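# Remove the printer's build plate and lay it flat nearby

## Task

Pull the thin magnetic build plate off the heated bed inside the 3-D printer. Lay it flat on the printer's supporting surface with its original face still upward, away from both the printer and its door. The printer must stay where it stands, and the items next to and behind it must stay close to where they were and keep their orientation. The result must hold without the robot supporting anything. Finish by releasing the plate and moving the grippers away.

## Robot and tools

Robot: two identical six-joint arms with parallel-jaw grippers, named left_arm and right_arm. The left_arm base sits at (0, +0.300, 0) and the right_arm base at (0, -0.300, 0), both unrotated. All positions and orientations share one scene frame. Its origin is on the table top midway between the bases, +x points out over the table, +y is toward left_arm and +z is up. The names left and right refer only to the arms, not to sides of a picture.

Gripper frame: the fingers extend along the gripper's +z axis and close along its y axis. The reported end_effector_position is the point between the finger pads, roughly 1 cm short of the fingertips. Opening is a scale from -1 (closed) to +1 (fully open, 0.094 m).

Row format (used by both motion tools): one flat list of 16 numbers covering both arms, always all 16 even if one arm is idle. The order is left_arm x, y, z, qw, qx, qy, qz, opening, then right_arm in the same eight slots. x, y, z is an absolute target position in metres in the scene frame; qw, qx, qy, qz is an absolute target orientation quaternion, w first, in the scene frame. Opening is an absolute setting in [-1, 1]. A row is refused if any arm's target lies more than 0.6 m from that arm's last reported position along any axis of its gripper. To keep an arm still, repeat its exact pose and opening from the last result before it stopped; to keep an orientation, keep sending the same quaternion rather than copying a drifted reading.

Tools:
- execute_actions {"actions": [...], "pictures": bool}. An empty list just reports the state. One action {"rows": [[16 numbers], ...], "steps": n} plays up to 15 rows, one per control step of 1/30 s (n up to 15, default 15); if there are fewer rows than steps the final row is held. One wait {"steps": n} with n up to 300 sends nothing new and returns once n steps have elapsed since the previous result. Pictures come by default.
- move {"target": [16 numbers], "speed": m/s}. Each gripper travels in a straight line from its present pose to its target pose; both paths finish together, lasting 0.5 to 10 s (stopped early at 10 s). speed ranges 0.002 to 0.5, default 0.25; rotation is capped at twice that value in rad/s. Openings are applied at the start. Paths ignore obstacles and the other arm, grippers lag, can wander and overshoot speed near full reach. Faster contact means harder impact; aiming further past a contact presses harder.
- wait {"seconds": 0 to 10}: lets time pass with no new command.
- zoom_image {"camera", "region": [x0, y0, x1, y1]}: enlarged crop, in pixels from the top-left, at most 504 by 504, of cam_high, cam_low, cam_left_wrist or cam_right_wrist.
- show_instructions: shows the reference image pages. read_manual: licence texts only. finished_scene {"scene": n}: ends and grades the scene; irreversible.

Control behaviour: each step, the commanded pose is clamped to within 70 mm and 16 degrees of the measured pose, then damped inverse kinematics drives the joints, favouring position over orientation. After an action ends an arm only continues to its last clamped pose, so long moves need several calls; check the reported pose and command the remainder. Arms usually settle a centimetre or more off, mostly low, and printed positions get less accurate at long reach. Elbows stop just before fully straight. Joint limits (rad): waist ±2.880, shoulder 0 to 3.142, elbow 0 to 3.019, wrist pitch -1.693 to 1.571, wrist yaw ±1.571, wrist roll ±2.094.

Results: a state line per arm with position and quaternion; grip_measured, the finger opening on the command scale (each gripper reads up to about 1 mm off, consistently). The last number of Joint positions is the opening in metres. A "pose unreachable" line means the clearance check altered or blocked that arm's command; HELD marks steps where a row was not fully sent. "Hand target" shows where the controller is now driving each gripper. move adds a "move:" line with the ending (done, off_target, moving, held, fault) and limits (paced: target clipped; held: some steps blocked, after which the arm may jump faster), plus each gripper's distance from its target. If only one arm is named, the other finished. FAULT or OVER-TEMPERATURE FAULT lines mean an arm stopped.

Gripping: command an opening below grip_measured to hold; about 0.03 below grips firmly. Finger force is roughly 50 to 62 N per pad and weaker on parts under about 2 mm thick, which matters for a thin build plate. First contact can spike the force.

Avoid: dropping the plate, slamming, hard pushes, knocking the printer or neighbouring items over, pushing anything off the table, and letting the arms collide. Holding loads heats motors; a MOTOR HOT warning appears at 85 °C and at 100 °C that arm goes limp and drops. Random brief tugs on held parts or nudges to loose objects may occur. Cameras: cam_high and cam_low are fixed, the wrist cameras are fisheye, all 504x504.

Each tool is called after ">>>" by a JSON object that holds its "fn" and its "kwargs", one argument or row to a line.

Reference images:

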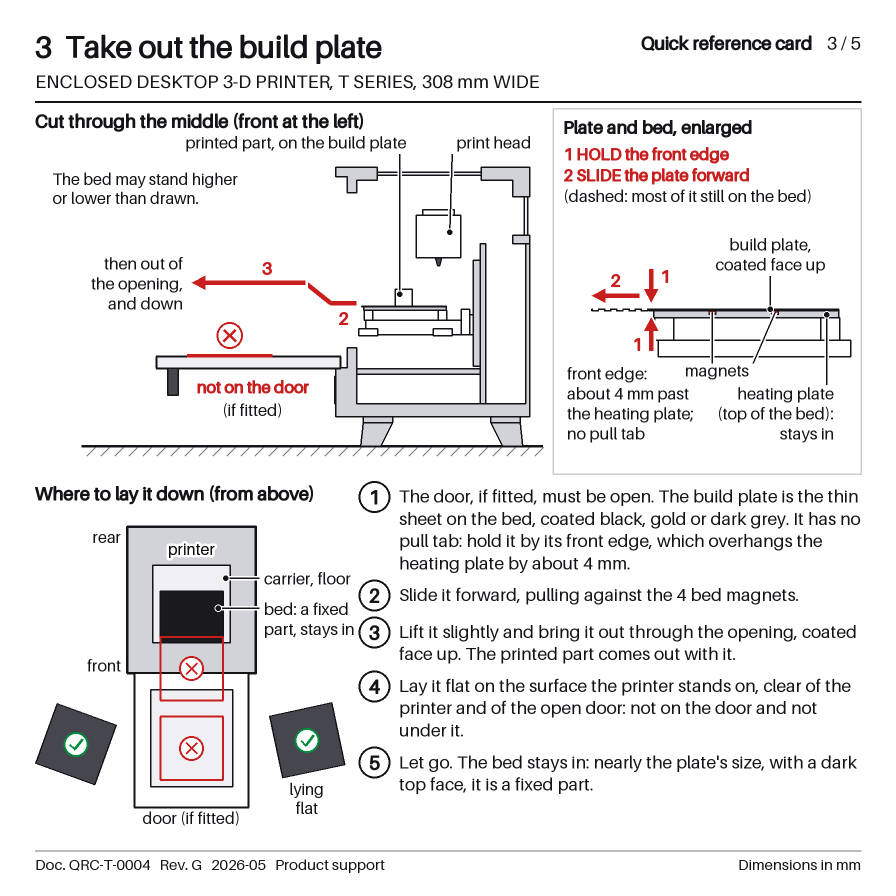

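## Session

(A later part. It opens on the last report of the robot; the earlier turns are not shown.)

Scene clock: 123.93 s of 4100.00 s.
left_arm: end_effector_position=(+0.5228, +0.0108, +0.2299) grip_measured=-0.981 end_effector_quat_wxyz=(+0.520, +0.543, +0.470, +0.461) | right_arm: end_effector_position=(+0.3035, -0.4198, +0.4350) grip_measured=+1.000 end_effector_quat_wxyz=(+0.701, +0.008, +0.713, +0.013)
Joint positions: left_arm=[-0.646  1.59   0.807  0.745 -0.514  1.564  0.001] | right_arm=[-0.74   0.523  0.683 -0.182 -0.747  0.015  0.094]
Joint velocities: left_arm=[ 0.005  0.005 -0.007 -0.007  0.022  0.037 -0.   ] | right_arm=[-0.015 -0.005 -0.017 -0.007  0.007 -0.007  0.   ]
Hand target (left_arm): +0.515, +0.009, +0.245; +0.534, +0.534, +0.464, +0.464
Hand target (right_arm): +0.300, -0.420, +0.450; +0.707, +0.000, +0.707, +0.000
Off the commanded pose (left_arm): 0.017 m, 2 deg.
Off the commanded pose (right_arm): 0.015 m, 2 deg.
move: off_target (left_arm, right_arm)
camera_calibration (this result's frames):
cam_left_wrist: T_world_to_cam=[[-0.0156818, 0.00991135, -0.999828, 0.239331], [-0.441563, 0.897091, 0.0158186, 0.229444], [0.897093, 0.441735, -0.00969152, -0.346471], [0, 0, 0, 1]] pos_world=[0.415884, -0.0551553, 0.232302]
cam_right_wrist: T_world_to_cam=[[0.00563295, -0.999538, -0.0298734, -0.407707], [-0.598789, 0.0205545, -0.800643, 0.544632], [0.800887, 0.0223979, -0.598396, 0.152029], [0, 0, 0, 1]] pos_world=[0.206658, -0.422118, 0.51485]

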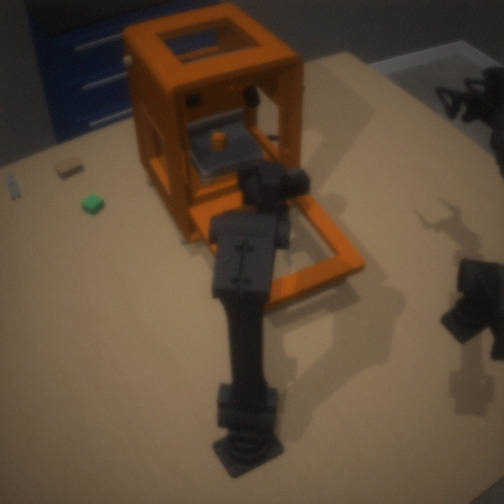

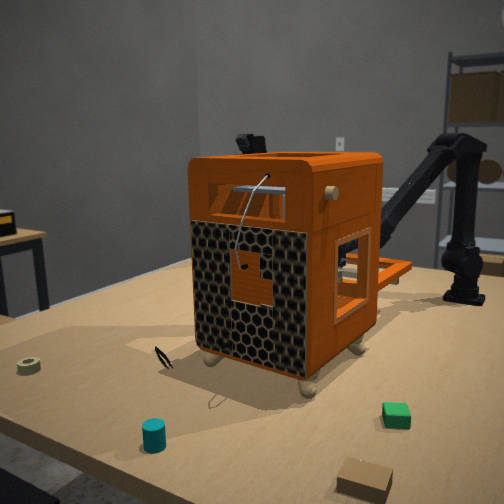

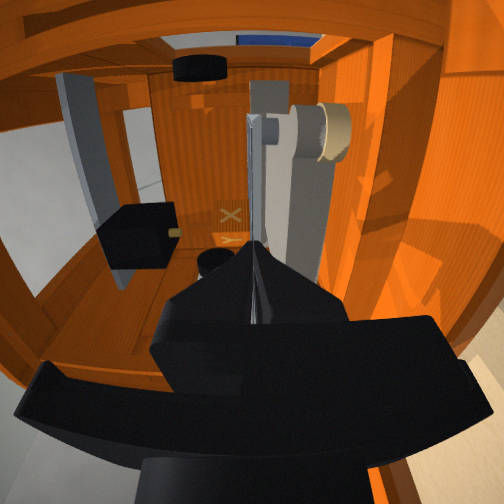

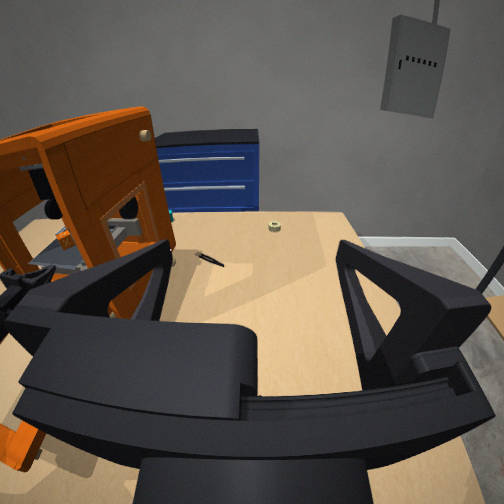

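>>> {"fn": "execute_actions", "kwargs": {
  "actions": [
    {"rows":[[0.515,0.009,0.245,0.534,0.534,0.464,0.464,-0.72,0.3,-0.42,0.45,0.707,0,0.707,0,1],[0.515,0.009,0.245,0.534,0.534,0.464,0.464,-0.72,0.3,-0.42,0.45,0.707,0,0.707,0,1],[0.515,0.009,0.245,0.534,0.534,0.464,0.464,-0.72,0.3,-0.42,0.45,0.707,0,0.707,0,1],[0.515,0.009,0.246,0.534,0.534,0.464,0.464,-0.72,0.3,-0.42,0.45,0.707,0,0.707,0,1],[0.525,0.007,0.248,0.534,0.534,0.464,0.464,-0.72,0.3,-0.42,0.45,0.707,0,0.707,0,1],[0.535,0.005,0.25,0.534,0.534,0.464,0.464,-0.72,0.3,-0.42,0.45,0.707,0,0.707,0,1],[0.542,0.004,0.252,0.534,0.534,0.464,0.464,-0.72,0.3,-0.42,0.45,0.707,0,0.707,0,1]],"steps":15}
  ]
}}

>>> {"fn": "zoom_image", "kwargs": {
  "camera": "cam_left_wrist",
  "region": [210,190,300,280]
}}

Scene clock: 132.30 s of 4100.00 s.
left_arm: end_effector_position=(+0.5266, +0.0095, +0.2344) grip_measured=-0.722 end_effector_quat_wxyz=(+0.526, +0.544, +0.467, +0.459) | right_arm: end_effector_position=(+0.3035, -0.4198, +0.4350) grip_measured=+1.000 end_effector_quat_wxyz=(+0.701, +0.008, +0.713, +0.013)
Joint positions: left_arm=[-0.64   1.589  0.818  0.741 -0.495  1.564  0.013] | right_arm=[-0.74   0.523  0.683 -0.182 -0.747  0.015  0.094]
Joint velocities: left_arm=[-0.024 -0.015  0.002 -0.007  0.007 -0.037 -0.   ] | right_arm=[-0.024 -0.015 -0.017 -0.007  0.022 -0.007  0.   ]
Hand target (left_arm): +0.541, +0.005, +0.252; +0.534, +0.534, +0.464, +0.464
Hand target (right_arm): +0.300, -0.420, +0.450; +0.707, -0.000, +0.707, +0.000
Off the commanded pose (left_arm): 0.024 m, 2 deg.
Off the commanded pose (right_arm): 0.015 m, 2 deg.
Steps of this call (steps 1 to 90: nothing new was sent; then 4.87 s passed at rest; steps 91 to 105: all 15 steps of this action). Readings (end_effector_position):
91: left_arm (+0.5228, +0.0108, +0.2299) | right_arm (+0.3035, -0.4198, +0.4350)
92: left_arm (+0.5228, +0.0108, +0.2299) | right_arm (+0.3035, -0.4198, +0.4350)
94: left_arm (+0.5227, +0.0106, +0.2299) | right_arm (+0.3035, -0.4198, +0.4350)
98: left_arm (+0.5229, +0.0081, +0.2304) | right_arm (+0.3035, -0.4198, +0.4350)
105: the state above
camera_calibration (this result's frames):
cam_left_wrist: T_world_to_cam=[[-0.0101818, 0.00520063, -0.999935, 0.241085], [-0.430657, 0.90247, 0.00907887, 0.22799], [0.902458, 0.430721, -0.00694911, -0.352584], [0, 0, 0, 1]] pos_world=[0.418833, -0.0551427, 0.236549]
cam_right_wrist: T_world_to_cam=[[0.00563295, -0.999538, -0.0298734, -0.407707], [-0.598789, 0.0205545, -0.800643, 0.544632], [0.800887, 0.0223979, -0.598396, 0.152029], [0, 0, 0, 1]] pos_world=[0.206658, -0.422118, 0.51485]

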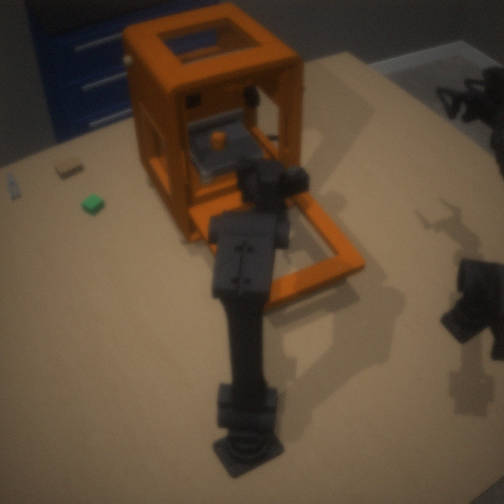

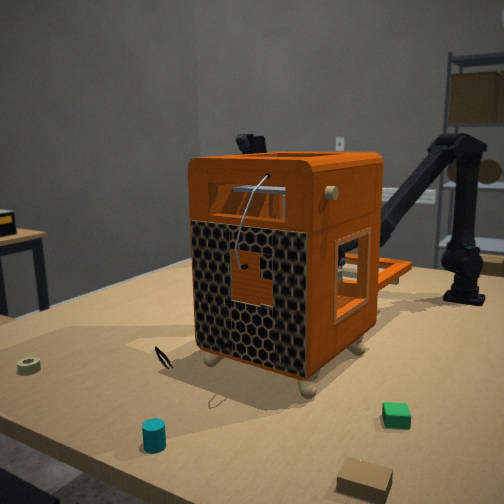

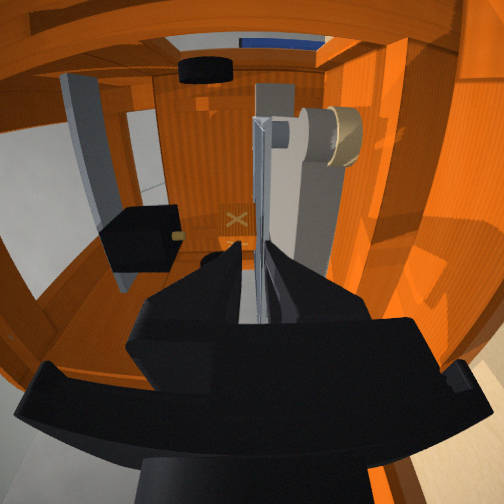

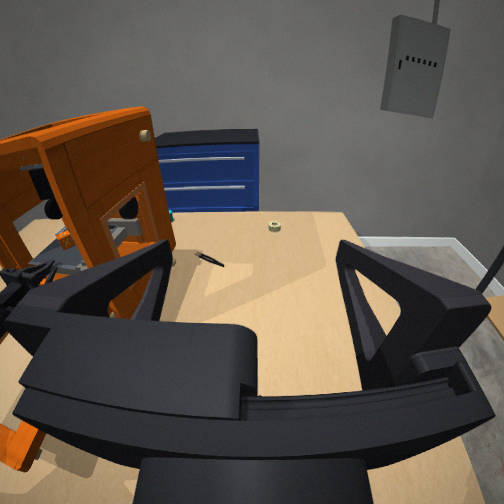

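Region (210, 190, 300, 280) of cam_left_wrist's 504x504 image, scaled by 5.600, with more detail than that image has.

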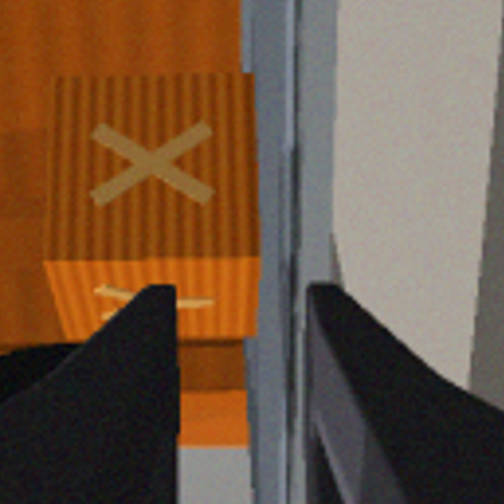

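>>> {"fn": "execute_actions", "kwargs": {
  "actions": [
    {"rows":[[0.548,0.003,0.244,0.534,0.534,0.464,0.464,-0.72,0.3,-0.42,0.45,0.707,0,0.707,0,1],[0.552,0.002,0.244,0.534,0.534,0.464,0.464,-0.72,0.3,-0.42,0.45,0.707,0,0.707,0,1],[0.557,0.001,0.244,0.534,0.534,0.464,0.464,-0.72,0.3,-0.42,0.45,0.707,0,0.707,0,1]],"steps":15}
  ]
}}

>>> {"fn": "zoom_image", "kwargs": {
  "camera": "cam_left_wrist",
  "region": [210,190,300,280]
}}

Scene clock: 136.43 s of 4100.00 s.
left_arm: end_effector_position=(+0.5414, +0.0078, +0.2279) grip_measured=-0.722 end_effector_quat_wxyz=(+0.523, +0.546, +0.468, +0.458) | right_arm: end_effector_position=(+0.3035, -0.4198, +0.4350) grip_measured=+1.000 end_effector_quat_wxyz=(+0.701, +0.008, +0.713, +0.013)
Joint positions: left_arm=[-0.624  1.629  0.851  0.741 -0.481  1.564  0.013] | right_arm=[-0.74   0.523  0.683 -0.182 -0.747  0.015  0.094]
Joint velocities: left_arm=[-0.005 -0.015 -0.012 -0.002 -0.007  0.051 -0.001] | right_arm=[ 0.015 -0.005 -0.002 -0.002  0.022  0.022  0.   ]
Hand target (left_arm): +0.556, +0.002, +0.244; +0.534, +0.534, +0.464, +0.464
Hand target (right_arm): +0.300, -0.420, +0.450; +0.707, -0.000, +0.707, +0.000
Off the commanded pose (left_arm): 0.023 m, 2 deg.
Off the commanded pose (right_arm): 0.015 m, 2 deg.
Steps of this call (steps 1 to 90: nothing new was sent; then 0.63 s passed at rest; steps 91 to 105: all 15 steps of this action). Readings (end_effector_position):
91: left_arm (+0.5270, +0.0093, +0.2341) | right_arm (+0.3035, -0.4198, +0.4350)
92: left_arm (+0.5278, +0.0085, +0.2337) | right_arm (+0.3035, -0.4198, +0.4350)
94: left_arm (+0.5325, +0.0067, +0.2323) | right_arm (+0.3035, -0.4198, +0.4350)
98: left_arm (+0.5406, +0.0069, +0.2286) | right_arm (+0.3035, -0.4198, +0.4350)
105: the state above
camera_calibration (this result's frames):
cam_left_wrist: T_world_to_cam=[[-0.0157026, 0.00862969, -0.999839, 0.237641], [-0.432319, 0.901603, 0.0145714, 0.235649], [0.901584, 0.432478, -0.0104267, -0.363996], [0, 0, 0, 1]] pos_world=[0.43378, -0.0570921, 0.230374]
cam_right_wrist: T_world_to_cam=[[0.00563295, -0.999538, -0.0298734, -0.407707], [-0.598789, 0.0205545, -0.800643, 0.544632], [0.800887, 0.0223979, -0.598396, 0.152029], [0, 0, 0, 1]] pos_world=[0.206658, -0.422118, 0.51485]

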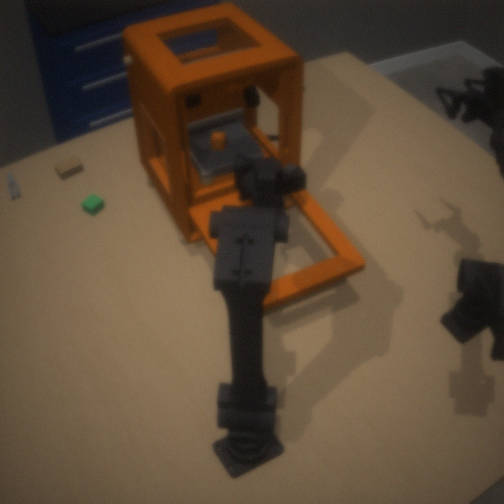

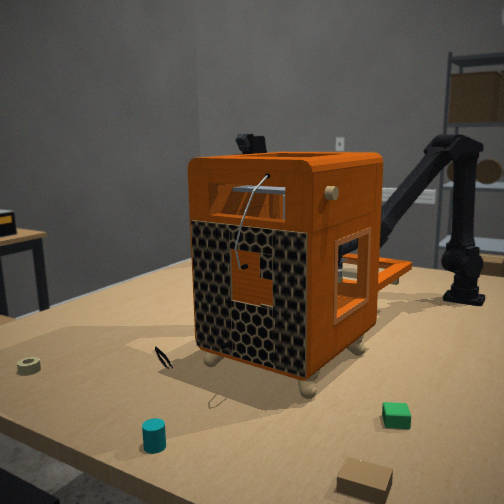

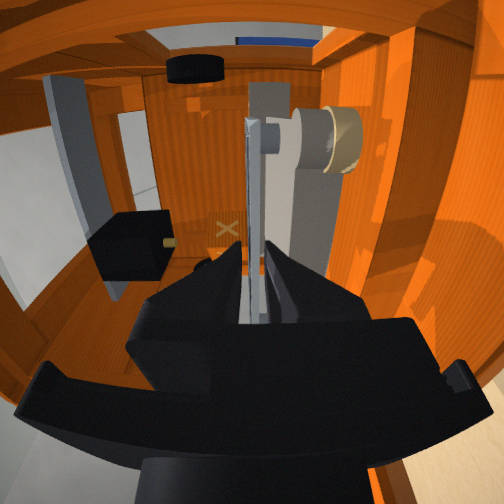

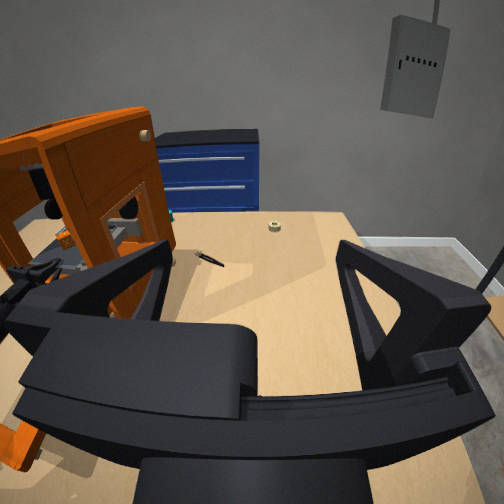

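Region (210, 190, 300, 280) of cam_left_wrist's 504x504 image, scaled by 5.600, with more detail than that image has.

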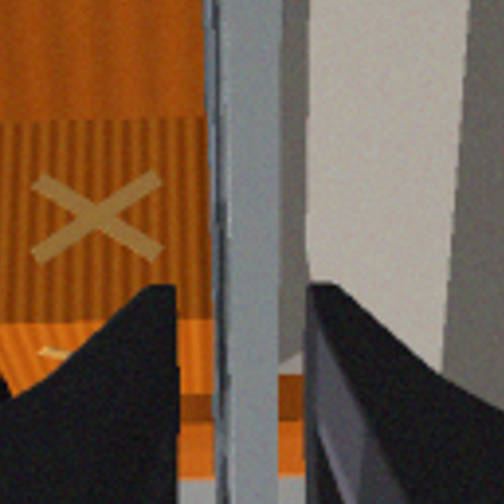

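>>> {"fn": "execute_actions", "kwargs": {
  "actions": [
    {"rows":[[0.557,0.001,0.246,0.534,0.534,0.464,0.464,-0.8,0.3,-0.42,0.45,0.707,0,0.707,0,1],[0.557,0.001,0.246,0.534,0.534,0.464,0.464,-0.87,0.3,-0.42,0.45,0.707,0,0.707,0,1],[0.557,0.001,0.246,0.534,0.534,0.464,0.464,-0.93,0.3,-0.42,0.45,0.707,0,0.707,0,1],[0.557,0.001,0.246,0.534,0.534,0.464,0.464,-1,0.3,-0.42,0.45,0.707,0,0.707,0,1]],"steps":15}
  ],
  "pictures": false
}}

>>> {"fn": "move", "kwargs": {
  "target": [0.44,0.02,0.255,0.534,0.534,0.464,0.464,-1,0.3,-0.42,0.45,0.707,0,0.707,0,1],
  "speed": 0.04
}}

Scene clock: 140.77 s of 4100.00 s.
left_arm: end_effector_position=(+0.5427, +0.0068, +0.2309) grip_measured=-0.977 end_effector_quat_wxyz=(+0.525, +0.543, +0.467, +0.459) | right_arm: end_effector_position=(+0.3035, -0.4198, +0.4350) grip_measured=+1.000 end_effector_quat_wxyz=(+0.701, +0.008, +0.713, +0.013)
Joint positions: left_arm=[-0.624  1.629  0.857  0.741 -0.481  1.564  0.001] | right_arm=[-0.74   0.523  0.683 -0.182 -0.747  0.015  0.094]
Joint velocities: left_arm=[-0.015  0.015  0.007  0.007 -0.037  0.022  0.001] | right_arm=[-0.005 -0.005 -0.022  0.002 -0.037  0.022  0.   ]
Hand target (left_arm): +0.556, +0.002, +0.246; +0.534, +0.534, +0.464, +0.464
Hand target (right_arm): +0.300, -0.420, +0.450; +0.707, -0.000, +0.707, +0.000
Off the commanded pose (left_arm): 0.022 m, 2 deg.
Off the commanded pose (right_arm): 0.015 m, 2 deg.
Steps of this call (steps 1 to 90: nothing new was sent; then 0.83 s passed at rest; steps 91 to 105: all 15 steps of this action). Readings (end_effector_position):
91: left_arm (+0.5414, +0.0078, +0.2279) | right_arm (+0.3035, -0.4198, +0.4350)
92: left_arm (+0.5414, +0.0078, +0.2279) | right_arm (+0.3035, -0.4198, +0.4350)
94: left_arm (+0.5417, +0.0075, +0.2286) | right_arm (+0.3035, -0.4198, +0.4350)
98: left_arm (+0.5427, +0.0068, +0.2309) | right_arm (+0.3035, -0.4198, +0.4350)
105: the state above

Scene clock: 143.97 s of 4100.00 s.
left_arm: end_effector_position=(+0.4456, +0.0199, +0.2373) grip_measured=-0.978 end_effector_quat_wxyz=(+0.520, +0.545, +0.468, +0.462) | right_arm: end_effector_position=(+0.3037, -0.4200, +0.4322) grip_measured=+1.000 end_effector_quat_wxyz=(+0.700, +0.010, +0.714, +0.014)
Joint positions: left_arm=[-0.749  1.418  0.636  0.741 -0.614  1.564  0.001] | right_arm=[-0.74   0.523  0.678 -0.182 -0.747  0.015  0.094]
Joint velocities: left_arm=[ 0.015 -0.015  0.012  0.002 -0.022 -0.007  0.001] | right_arm=[-0.005  0.005 -0.022  0.007 -0.007 -0.051  0.   ]
Hand target (left_arm): +0.441, +0.019, +0.256; +0.534, +0.534, +0.463, +0.464
Hand target (right_arm): +0.300, -0.420, +0.450; +0.707, +0.000, +0.707, +0.000
Off the commanded pose (left_arm): 0.019 m, 2 deg.
Off the commanded pose (right_arm): 0.018 m, 2 deg.
move: off_target (left_arm, right_arm)
camera_calibration (this result's frames):
cam_left_wrist: T_world_to_cam=[[-0.0148941, 0.0144097, -0.999785, 0.244941], [-0.438426, 0.898556, 0.0194821, 0.184754], [0.898644, 0.438622, -0.00706562, -0.282425], [0, 0, 0, 1]] pos_world=[0.338448, -0.045664, 0.239293]
cam_right_wrist: T_world_to_cam=[[0.00551743, -0.999432, -0.0332376, -0.406444], [-0.601716, 0.0232292, -0.798372, 0.543495], [0.798691, 0.0244045, -0.601246, 0.1529], [0, 0, 0, 1]] pos_world=[0.207153, -0.42257, 0.512333]

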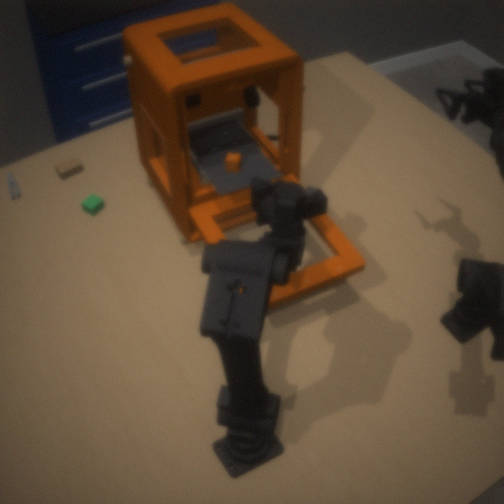

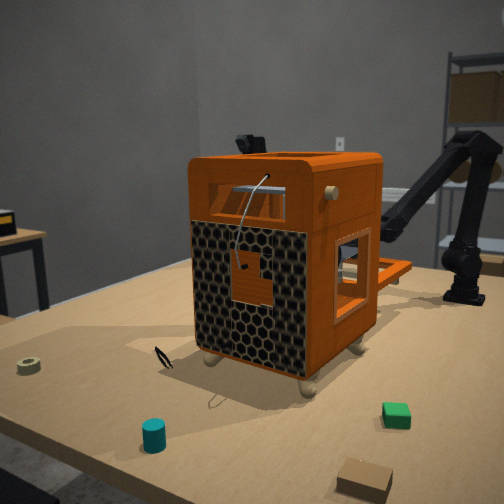

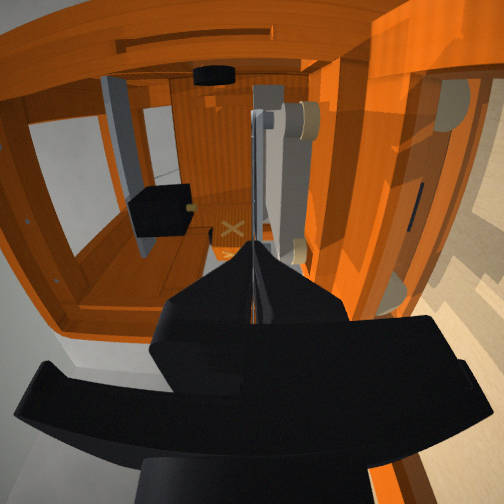

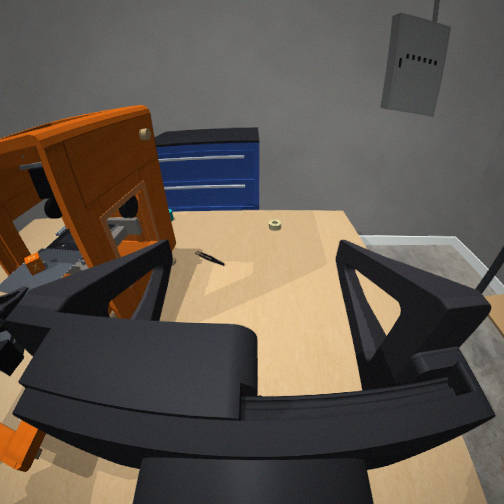

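>>> {"fn": "move", "kwargs": {
  "target": [0.28,0.045,0.275,0.534,0.534,0.464,0.464,-1,0.3,-0.42,0.45,0.707,0,0.707,0,1],
  "speed": 0.06
}}

Scene clock: 149.47 s of 4100.00 s.
left_arm: end_effector_position=(+0.2844, +0.0420, +0.2686) grip_measured=-0.978 end_effector_quat_wxyz=(+0.529, +0.537, +0.465, +0.465) | right_arm: end_effector_position=(+0.3039, -0.4202, +0.4295) grip_measured=+1.000 end_effector_quat_wxyz=(+0.699, +0.011, +0.715, +0.015)
Joint positions: left_arm=[-1.116  0.985  0.396  0.573 -0.98   1.565  0.001] | right_arm=[-0.74   0.523  0.674 -0.182 -0.747  0.015  0.094]
Joint velocities: left_arm=[ 0.005 -0.015 -0.012 -0.007  0.022 -0.066 -0.   ] | right_arm=[ 0.015 -0.005  0.012  0.012 -0.007  0.007  0.   ]
Hand target (left_arm): +0.281, +0.043, +0.276; +0.534, +0.534, +0.462, +0.465
Hand target (right_arm): +0.300, -0.420, +0.450; +0.707, -0.000, +0.707, -0.000
Off the commanded pose (left_arm): 0.008 m, 1 deg.
Off the commanded pose (right_arm): 0.021 m, 2 deg.
move: off_target (right_arm)
camera_calibration (this result's frames):
cam_left_wrist: T_world_to_cam=[[0.00769601, 0.00195094, -0.999968, 0.267738], [-0.437826, 0.899058, -0.00161556, 0.0990977], [0.899027, 0.437824, 0.00777333, -0.151061], [0, 0, 0, 1]] pos_world=[0.177135, -0.0234789, 0.269064]
cam_right_wrist: T_world_to_cam=[[0.00539987, -0.999325, -0.0363422, -0.40528], [-0.60441, 0.0256915, -0.796259, 0.54244], [0.796655, 0.0262653, -0.603863, 0.153698], [0, 0, 0, 1]] pos_world=[0.207601, -0.42298, 0.510007]

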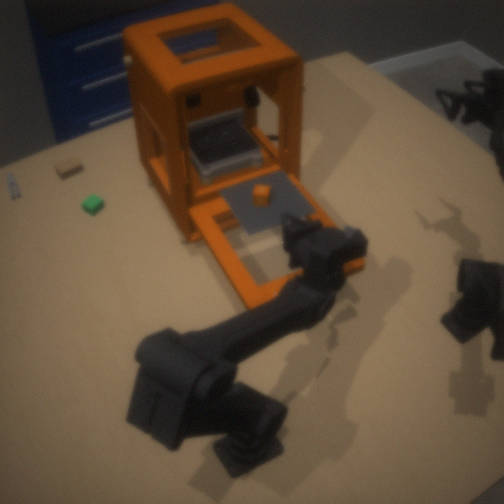

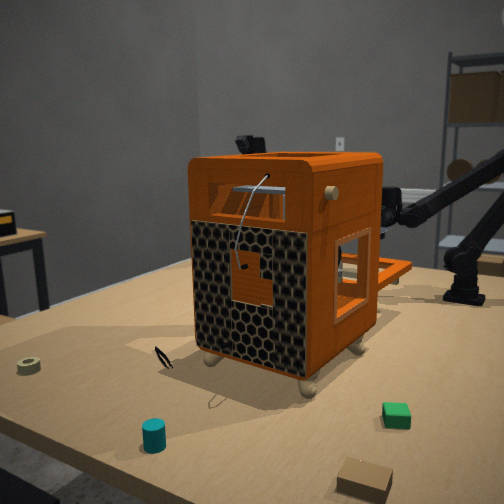

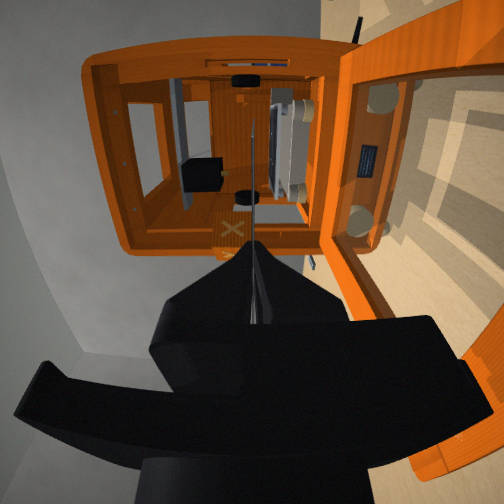

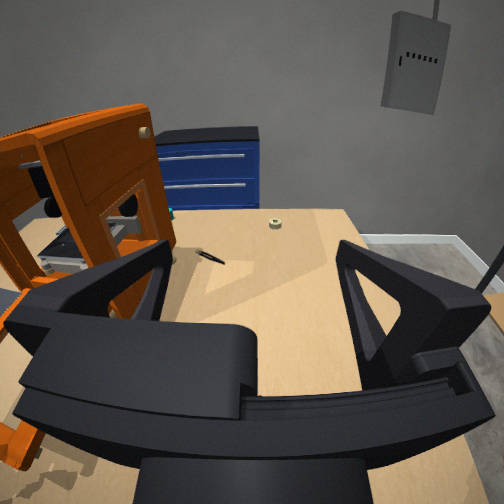

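>>> {"fn": "move", "kwargs": {
  "target": [0.3,0.36,0.25,0.5,0.5,0.5,0.5,-1,0.3,-0.42,0.45,0.707,0,0.707,0,1],
  "speed": 0.1
}}

>>> {"fn": "move", "kwargs": {
  "target": [0.32,0.36,0.075,0.44,0.553,0.553,0.44,-1,0.3,-0.42,0.45,0.707,0,0.707,0,1],
  "speed": 0.07
}}

Scene clock: 163.03 s of 4100.00 s.
left_arm: end_effector_position=(+0.2979, +0.3589, +0.2390) grip_measured=-0.978 end_effector_quat_wxyz=(+0.495, +0.503, +0.517, +0.484) | right_arm: end_effector_position=(+0.3040, -0.4203, +0.4267) grip_measured=+1.000 end_effector_quat_wxyz=(+0.697, +0.012, +0.716, +0.016)
Joint positions: left_arm=[0.437 0.358 0.154 0.158 0.434 1.565 0.001] | right_arm=[-0.74   0.523  0.669 -0.182 -0.747  0.015  0.094]
Joint velocities: left_arm=[ 0.005 -0.005 -0.027  0.012  0.007 -0.022  0.   ] | right_arm=[-0.015 -0.005  0.012  0.007 -0.037 -0.037  0.   ]
Hand target (left_arm): +0.299, +0.359, +0.250; +0.502, +0.498, +0.505, +0.495
Hand target (right_arm): +0.300, -0.420, +0.449; +0.707, -0.000, +0.707, +0.000
Off the commanded pose (left_arm): 0.011 m, 3 deg.
Off the commanded pose (right_arm): 0.024 m, 3 deg.
After step 90, 7.03 s passed at rest.
move: off_target (left_arm, right_arm)
camera_calibration (this result's frames):
cam_left_wrist: T_world_to_cam=[[-0.0250627, -0.0293298, -0.999256, 0.258189], [-0.559172, 0.828988, -0.0103074, -0.116535], [0.828673, 0.558497, -0.0371771, -0.313363], [0, 0, 0, 1]] pos_world=[0.200984, 0.279191, 0.245146]
cam_right_wrist: T_world_to_cam=[[0.00526067, -0.999198, -0.0397048, -0.404021], [-0.607321, 0.0283515, -0.793951, 0.541291], [0.794439, 0.0282902, -0.606684, 0.154555], [0, 0, 0, 1]] pos_world=[0.208078, -0.423416, 0.507483]

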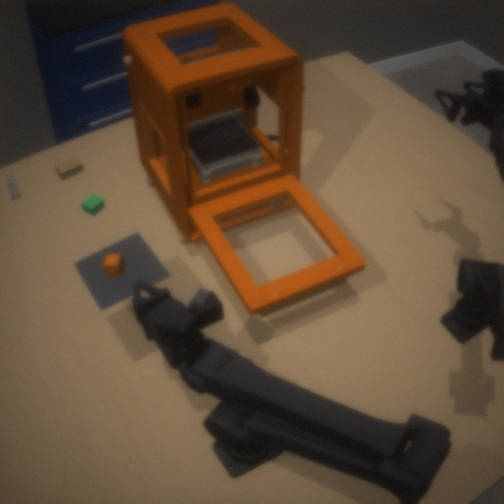

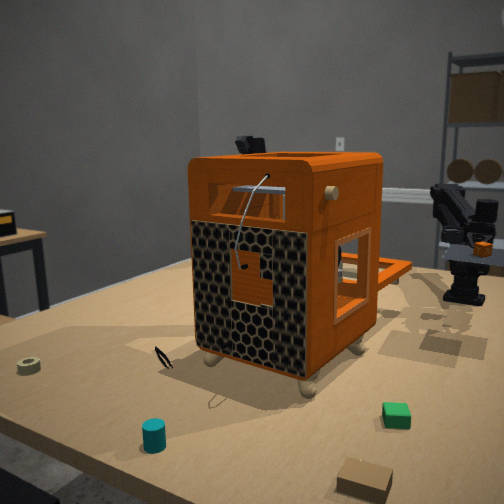

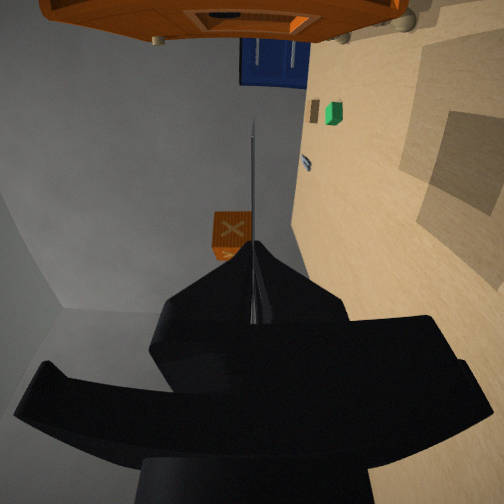

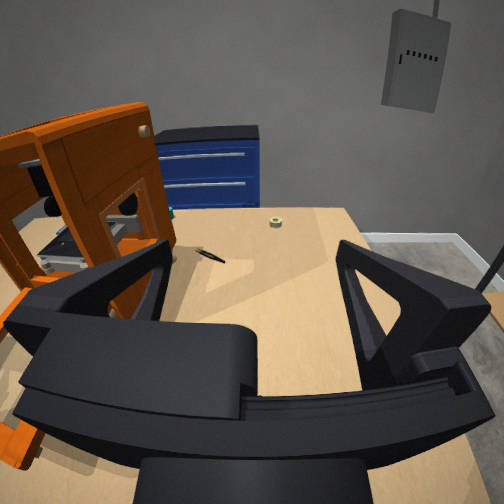

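Scene clock: 165.93 s of 4100.00 s.
left_arm: end_effector_position=(+0.3133, +0.3603, +0.0744) grip_measured=-0.978 end_effector_quat_wxyz=(+0.438, +0.551, +0.566, +0.430) | right_arm: end_effector_position=(+0.3042, -0.4205, +0.4245) grip_measured=+1.000 end_effector_quat_wxyz=(+0.696, +0.013, +0.717, +0.017)
Joint positions: left_arm=[ 0.389  1.425 -0.007  1.163  0.373  1.649  0.001] | right_arm=[-0.74   0.523  0.665 -0.182 -0.747  0.015  0.094]
Joint velocities: left_arm=[-0.005  0.005  0.007  0.002  0.007  0.007  0.   ] | right_arm=[-0.005 -0.005  0.012 -0.007  0.051 -0.081  0.   ]
Hand target (left_arm): +0.315, +0.358, +0.079; +0.440, +0.554, +0.554, +0.439
Hand target (right_arm): +0.300, -0.420, +0.450; +0.707, -0.000, +0.707, +0.000
Off the commanded pose (left_arm): 0.007 m, 2 deg.
Off the commanded pose (right_arm): 0.026 m, 3 deg.
move: off_target (right_arm)
camera_calibration (this result's frames):
cam_left_wrist: T_world_to_cam=[[-0.231711, -0.0275686, -0.972394, 0.156242], [-0.549625, 0.828469, 0.107482, -0.12241], [0.802635, 0.559357, -0.207118, -0.312529], [0, 0, 0, 1]] pos_world=[0.21977, 0.280535, 0.100355]
cam_right_wrist: T_world_to_cam=[[0.00514522, -0.999092, -0.0422906, -0.403053], [-0.609554, 0.0303923, -0.792162, 0.540402], [0.792728, 0.0298543, -0.608844, 0.155211], [0, 0, 0, 1]] pos_world=[0.208438, -0.423745, 0.50554]

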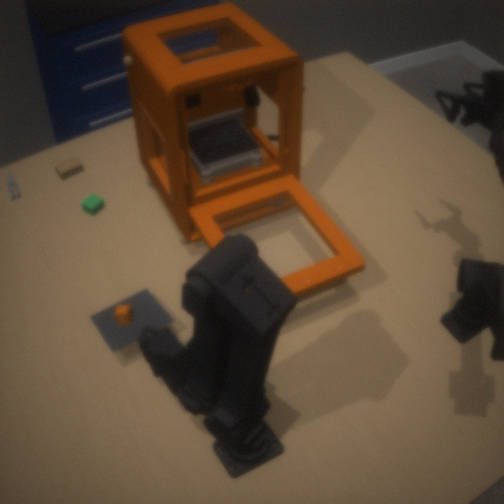

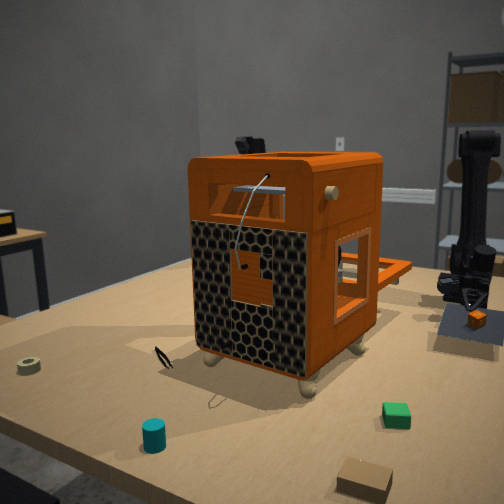

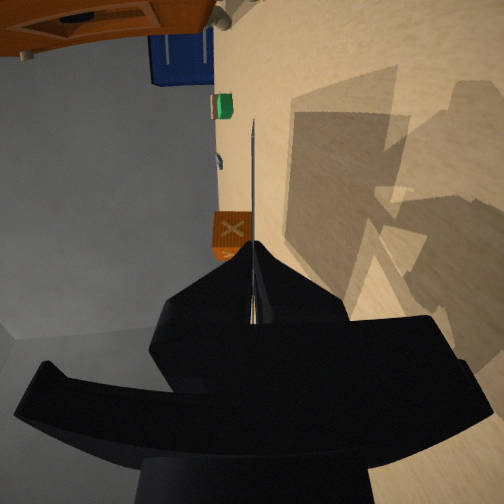

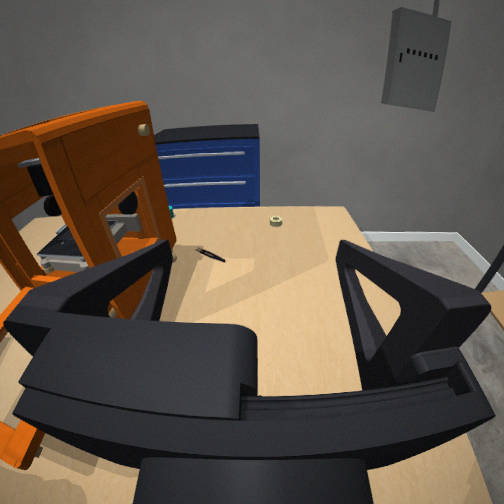

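>>> {"fn": "move", "kwargs": {
  "target": [0.4,0.36,0.045,0.43,0.561,0.561,0.43,-1,0.3,-0.42,0.45,0.707,0,0.707,0,1],
  "speed": 0.04
}}

Scene clock: 176.17 s of 4100.00 s.
left_arm: end_effector_position=(+0.3885, +0.3615, +0.0382) grip_measured=-0.978 end_effector_quat_wxyz=(+0.421, +0.566, +0.571, +0.420) | right_arm: end_effector_position=(+0.3041, -0.4204, +0.4225) grip_measured=+1.000 end_effector_quat_wxyz=(+0.696, +0.014, +0.718, +0.018)
Joint positions: left_arm=[0.268 1.734 0.193 1.233 0.253 1.645 0.001] | right_arm=[-0.74   0.522  0.661 -0.182 -0.747  0.015  0.094]
Joint velocities: left_arm=[-0.015 -0.005 -0.002  0.012 -0.066 -0.022 -0.001] | right_arm=[-0.015  0.005  0.007 -0.012 -0.095 -0.037  0.   ]
Hand target (left_arm): +0.399, +0.361, +0.045; +0.430, +0.562, +0.561, +0.430
Hand target (right_arm): +0.300, -0.419, +0.449; +0.707, -0.000, +0.707, +0.000
Off the commanded pose (left_arm): 0.013 m, 2 deg.
Off the commanded pose (right_arm): 0.028 m, 3 deg.
After step 90, 4.63 s passed at rest.
move: off_target (left_arm, right_arm)
camera_calibration (this result's frames):
cam_left_wrist: T_world_to_cam=[[-0.278353, -0.0106726, -0.96042, 0.150034], [-0.538994, 0.829384, 0.146997, -0.0841025], [0.794987, 0.558578, -0.236613, -0.376614], [0, 0, 0, 1]] pos_world=[0.295835, 0.281723, 0.0673466]
cam_right_wrist: T_world_to_cam=[[0.00504762, -0.999003, -0.0443589, -0.402162], [-0.611337, 0.0320217, -0.790722, 0.539422], [0.791354, 0.0311095, -0.610566, 0.155701], [0, 0, 0, 1]] pos_world=[0.208583, -0.423878, 0.503759]

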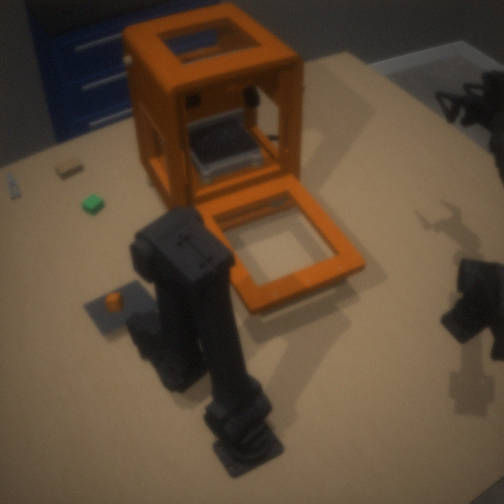

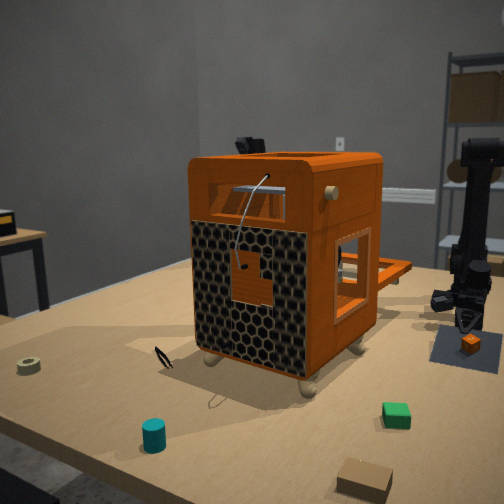

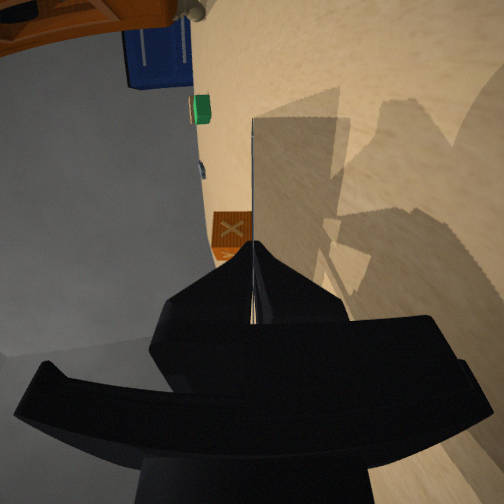

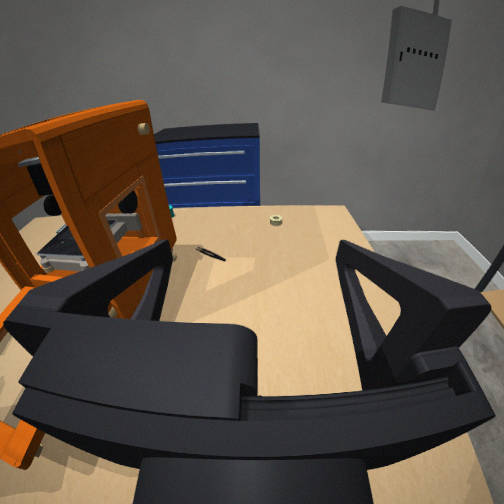

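>>> {"fn": "move", "kwargs": {
  "target": [0.39,0.361,0.04,0.421,0.566,0.566,0.421,-0.6,0.3,-0.42,0.45,0.707,0,0.707,0,1],
  "speed": 0.03
}}

>>> {"fn": "move", "kwargs": {
  "target": [0.372,0.361,0.028,0.326,0.627,0.627,0.326,-0.6,0.3,-0.42,0.45,0.707,0,0.707,0,1],
  "speed": 0.03
}}

Scene clock: 181.27 s of 4100.00 s.
left_arm: end_effector_position=(+0.3885, +0.3615, +0.0382) grip_measured=-0.602 end_effector_quat_wxyz=(+0.421, +0.566, +0.571, +0.420) | right_arm: end_effector_position=(+0.3042, -0.4204, +0.4216) grip_measured=+1.000 end_effector_quat_wxyz=(+0.695, +0.014, +0.718, +0.018)
Joint positions: left_arm=[0.268 1.734 0.193 1.233 0.253 1.645 0.019] | right_arm=[-0.74   0.522  0.66  -0.182 -0.747  0.015  0.094]
Joint velocities: left_arm=[ 0.005 -0.024  0.007 -0.002  0.037  0.037 -0.   ] | right_arm=[-0.015 -0.005  0.007 -0.012  0.051  0.051  0.   ]
Hand target (left_arm): +0.390, +0.361, +0.040; +0.422, +0.567, +0.567, +0.422
Hand target (right_arm): +0.300, -0.419, +0.449; +0.707, -0.000, +0.707, +0.000
Off the commanded pose (left_arm): 0.002 m, 1 deg.
Off the commanded pose (right_arm): 0.029 m, 3 deg.
After step 90, 0.93 s passed at rest.
move: off_target (right_arm)
camera_calibration (this result's frames):
cam_left_wrist: T_world_to_cam=[[-0.278353, -0.0106726, -0.96042, 0.150034], [-0.538994, 0.829384, 0.146997, -0.0841025], [0.794987, 0.558578, -0.236613, -0.376614], [0, 0, 0, 1]] pos_world=[0.295835, 0.281723, 0.0673466]
cam_right_wrist: T_world_to_cam=[[0.00537829, -0.998954, -0.0454054, -0.401819], [-0.612231, 0.0326119, -0.790006, 0.538973], [0.790661, 0.0320474, -0.611415, 0.156088], [0, 0, 0, 1]] pos_world=[0.208724, -0.423978, 0.502982]

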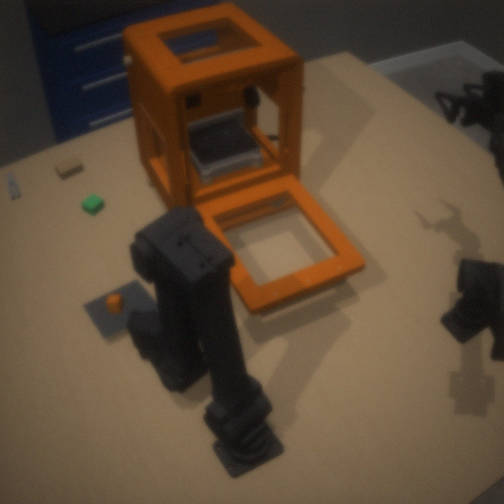

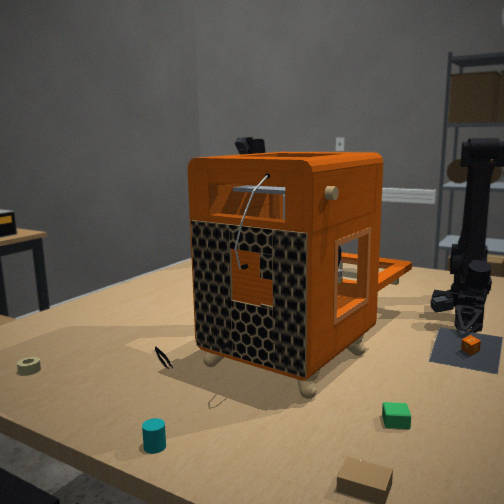

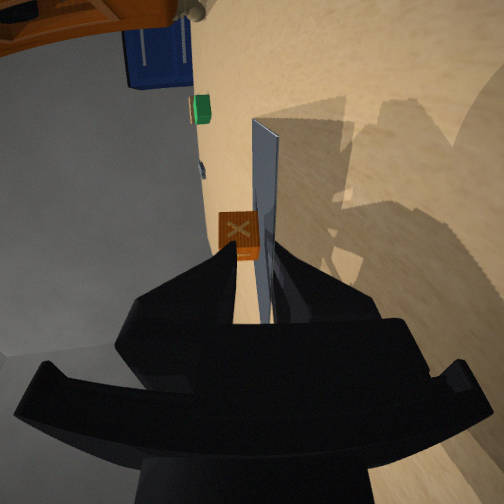

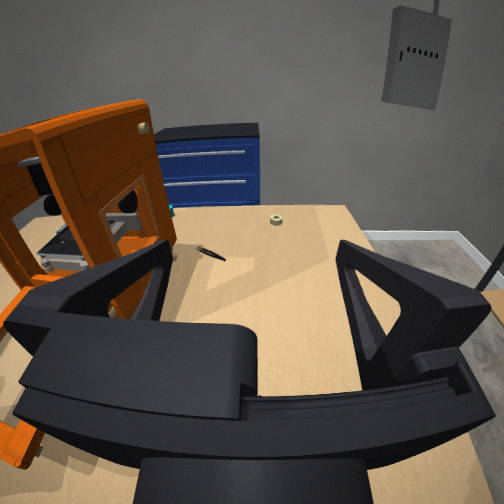

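Scene clock: 186.73 s of 4100.00 s.
left_arm: end_effector_position=(+0.3558, +0.3583, +0.0119) grip_measured=-0.602 end_effector_quat_wxyz=(+0.321, +0.627, +0.639, +0.309) | right_arm: end_effector_position=(+0.3042, -0.4204, +0.4189) grip_measured=+1.000 end_effector_quat_wxyz=(+0.694, +0.015, +0.719, +0.019)
Joint positions: left_arm=[0.268 1.401 0.215 0.52  0.219 1.712 0.019] | right_arm=[-0.74   0.521  0.655 -0.182 -0.747  0.015  0.094]
Joint velocities: left_arm=[-0.005 -0.005  0.007 -0.007  0.037  0.007  0.001] | right_arm=[-0.015 -0.005 -0.002  0.012  0.051 -0.051  0.   ]
Hand target (left_arm): +0.372, +0.361, +0.027; +0.327, +0.627, +0.627, +0.326
Hand target (right_arm): +0.299, -0.419, +0.449; +0.707, -0.000, +0.707, +0.000
Off the commanded pose (left_arm): 0.023 m, 2 deg.
Off the commanded pose (right_arm): 0.031 m, 3 deg.
move: off_target (left_arm, right_arm)
camera_calibration (this result's frames):
cam_left_wrist: T_world_to_cam=[[-0.589611, -0.0273188, -0.807225, 0.230499], [-0.458381, 0.834205, 0.306577, -0.127546], [0.665016, 0.550777, -0.504379, -0.302883], [0, 0, 0, 1]] pos_world=[0.278862, 0.279518, 0.0723994]
cam_right_wrist: T_world_to_cam=[[0.00523324, -0.998822, -0.0482494, -0.40064], [-0.614675, 0.0348454, -0.788011, 0.537719], [0.788763, 0.0337815, -0.613768, 0.156765], [0, 0, 0, 1]] pos_world=[0.208968, -0.424201, 0.500615]

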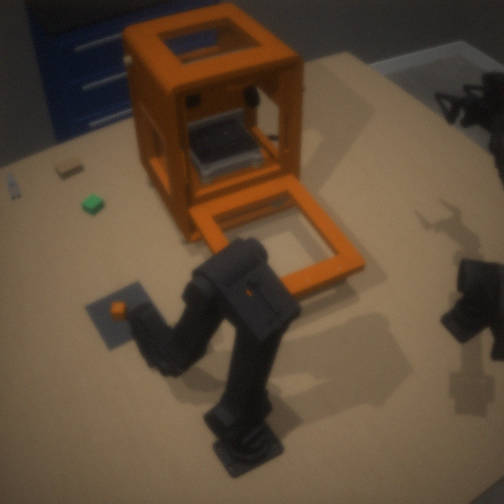

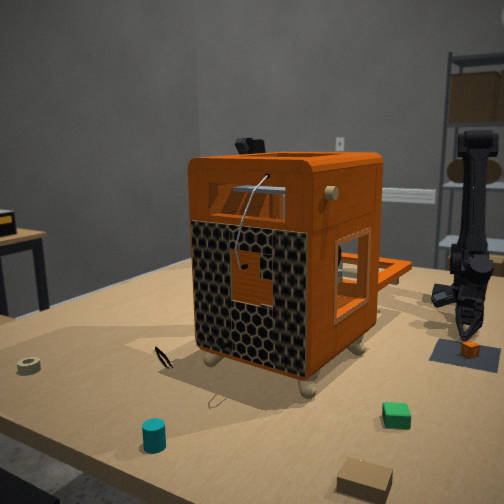

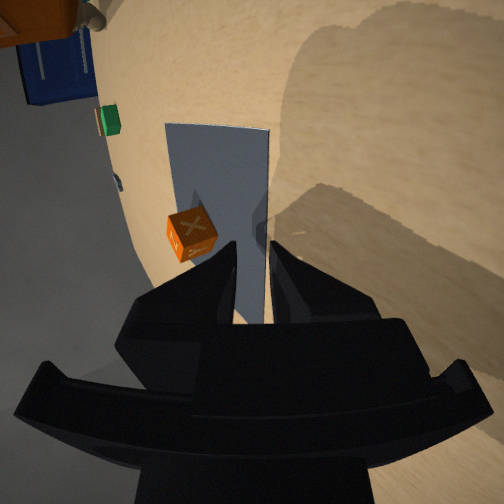

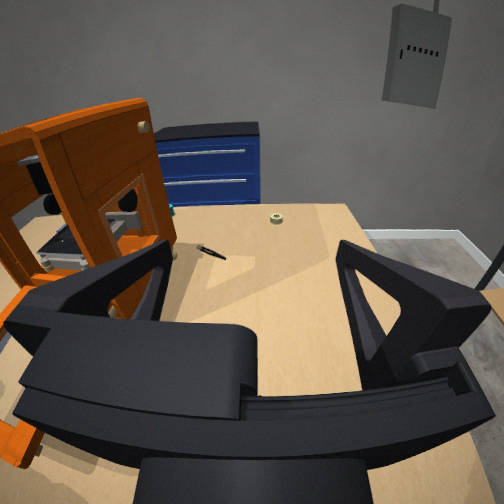

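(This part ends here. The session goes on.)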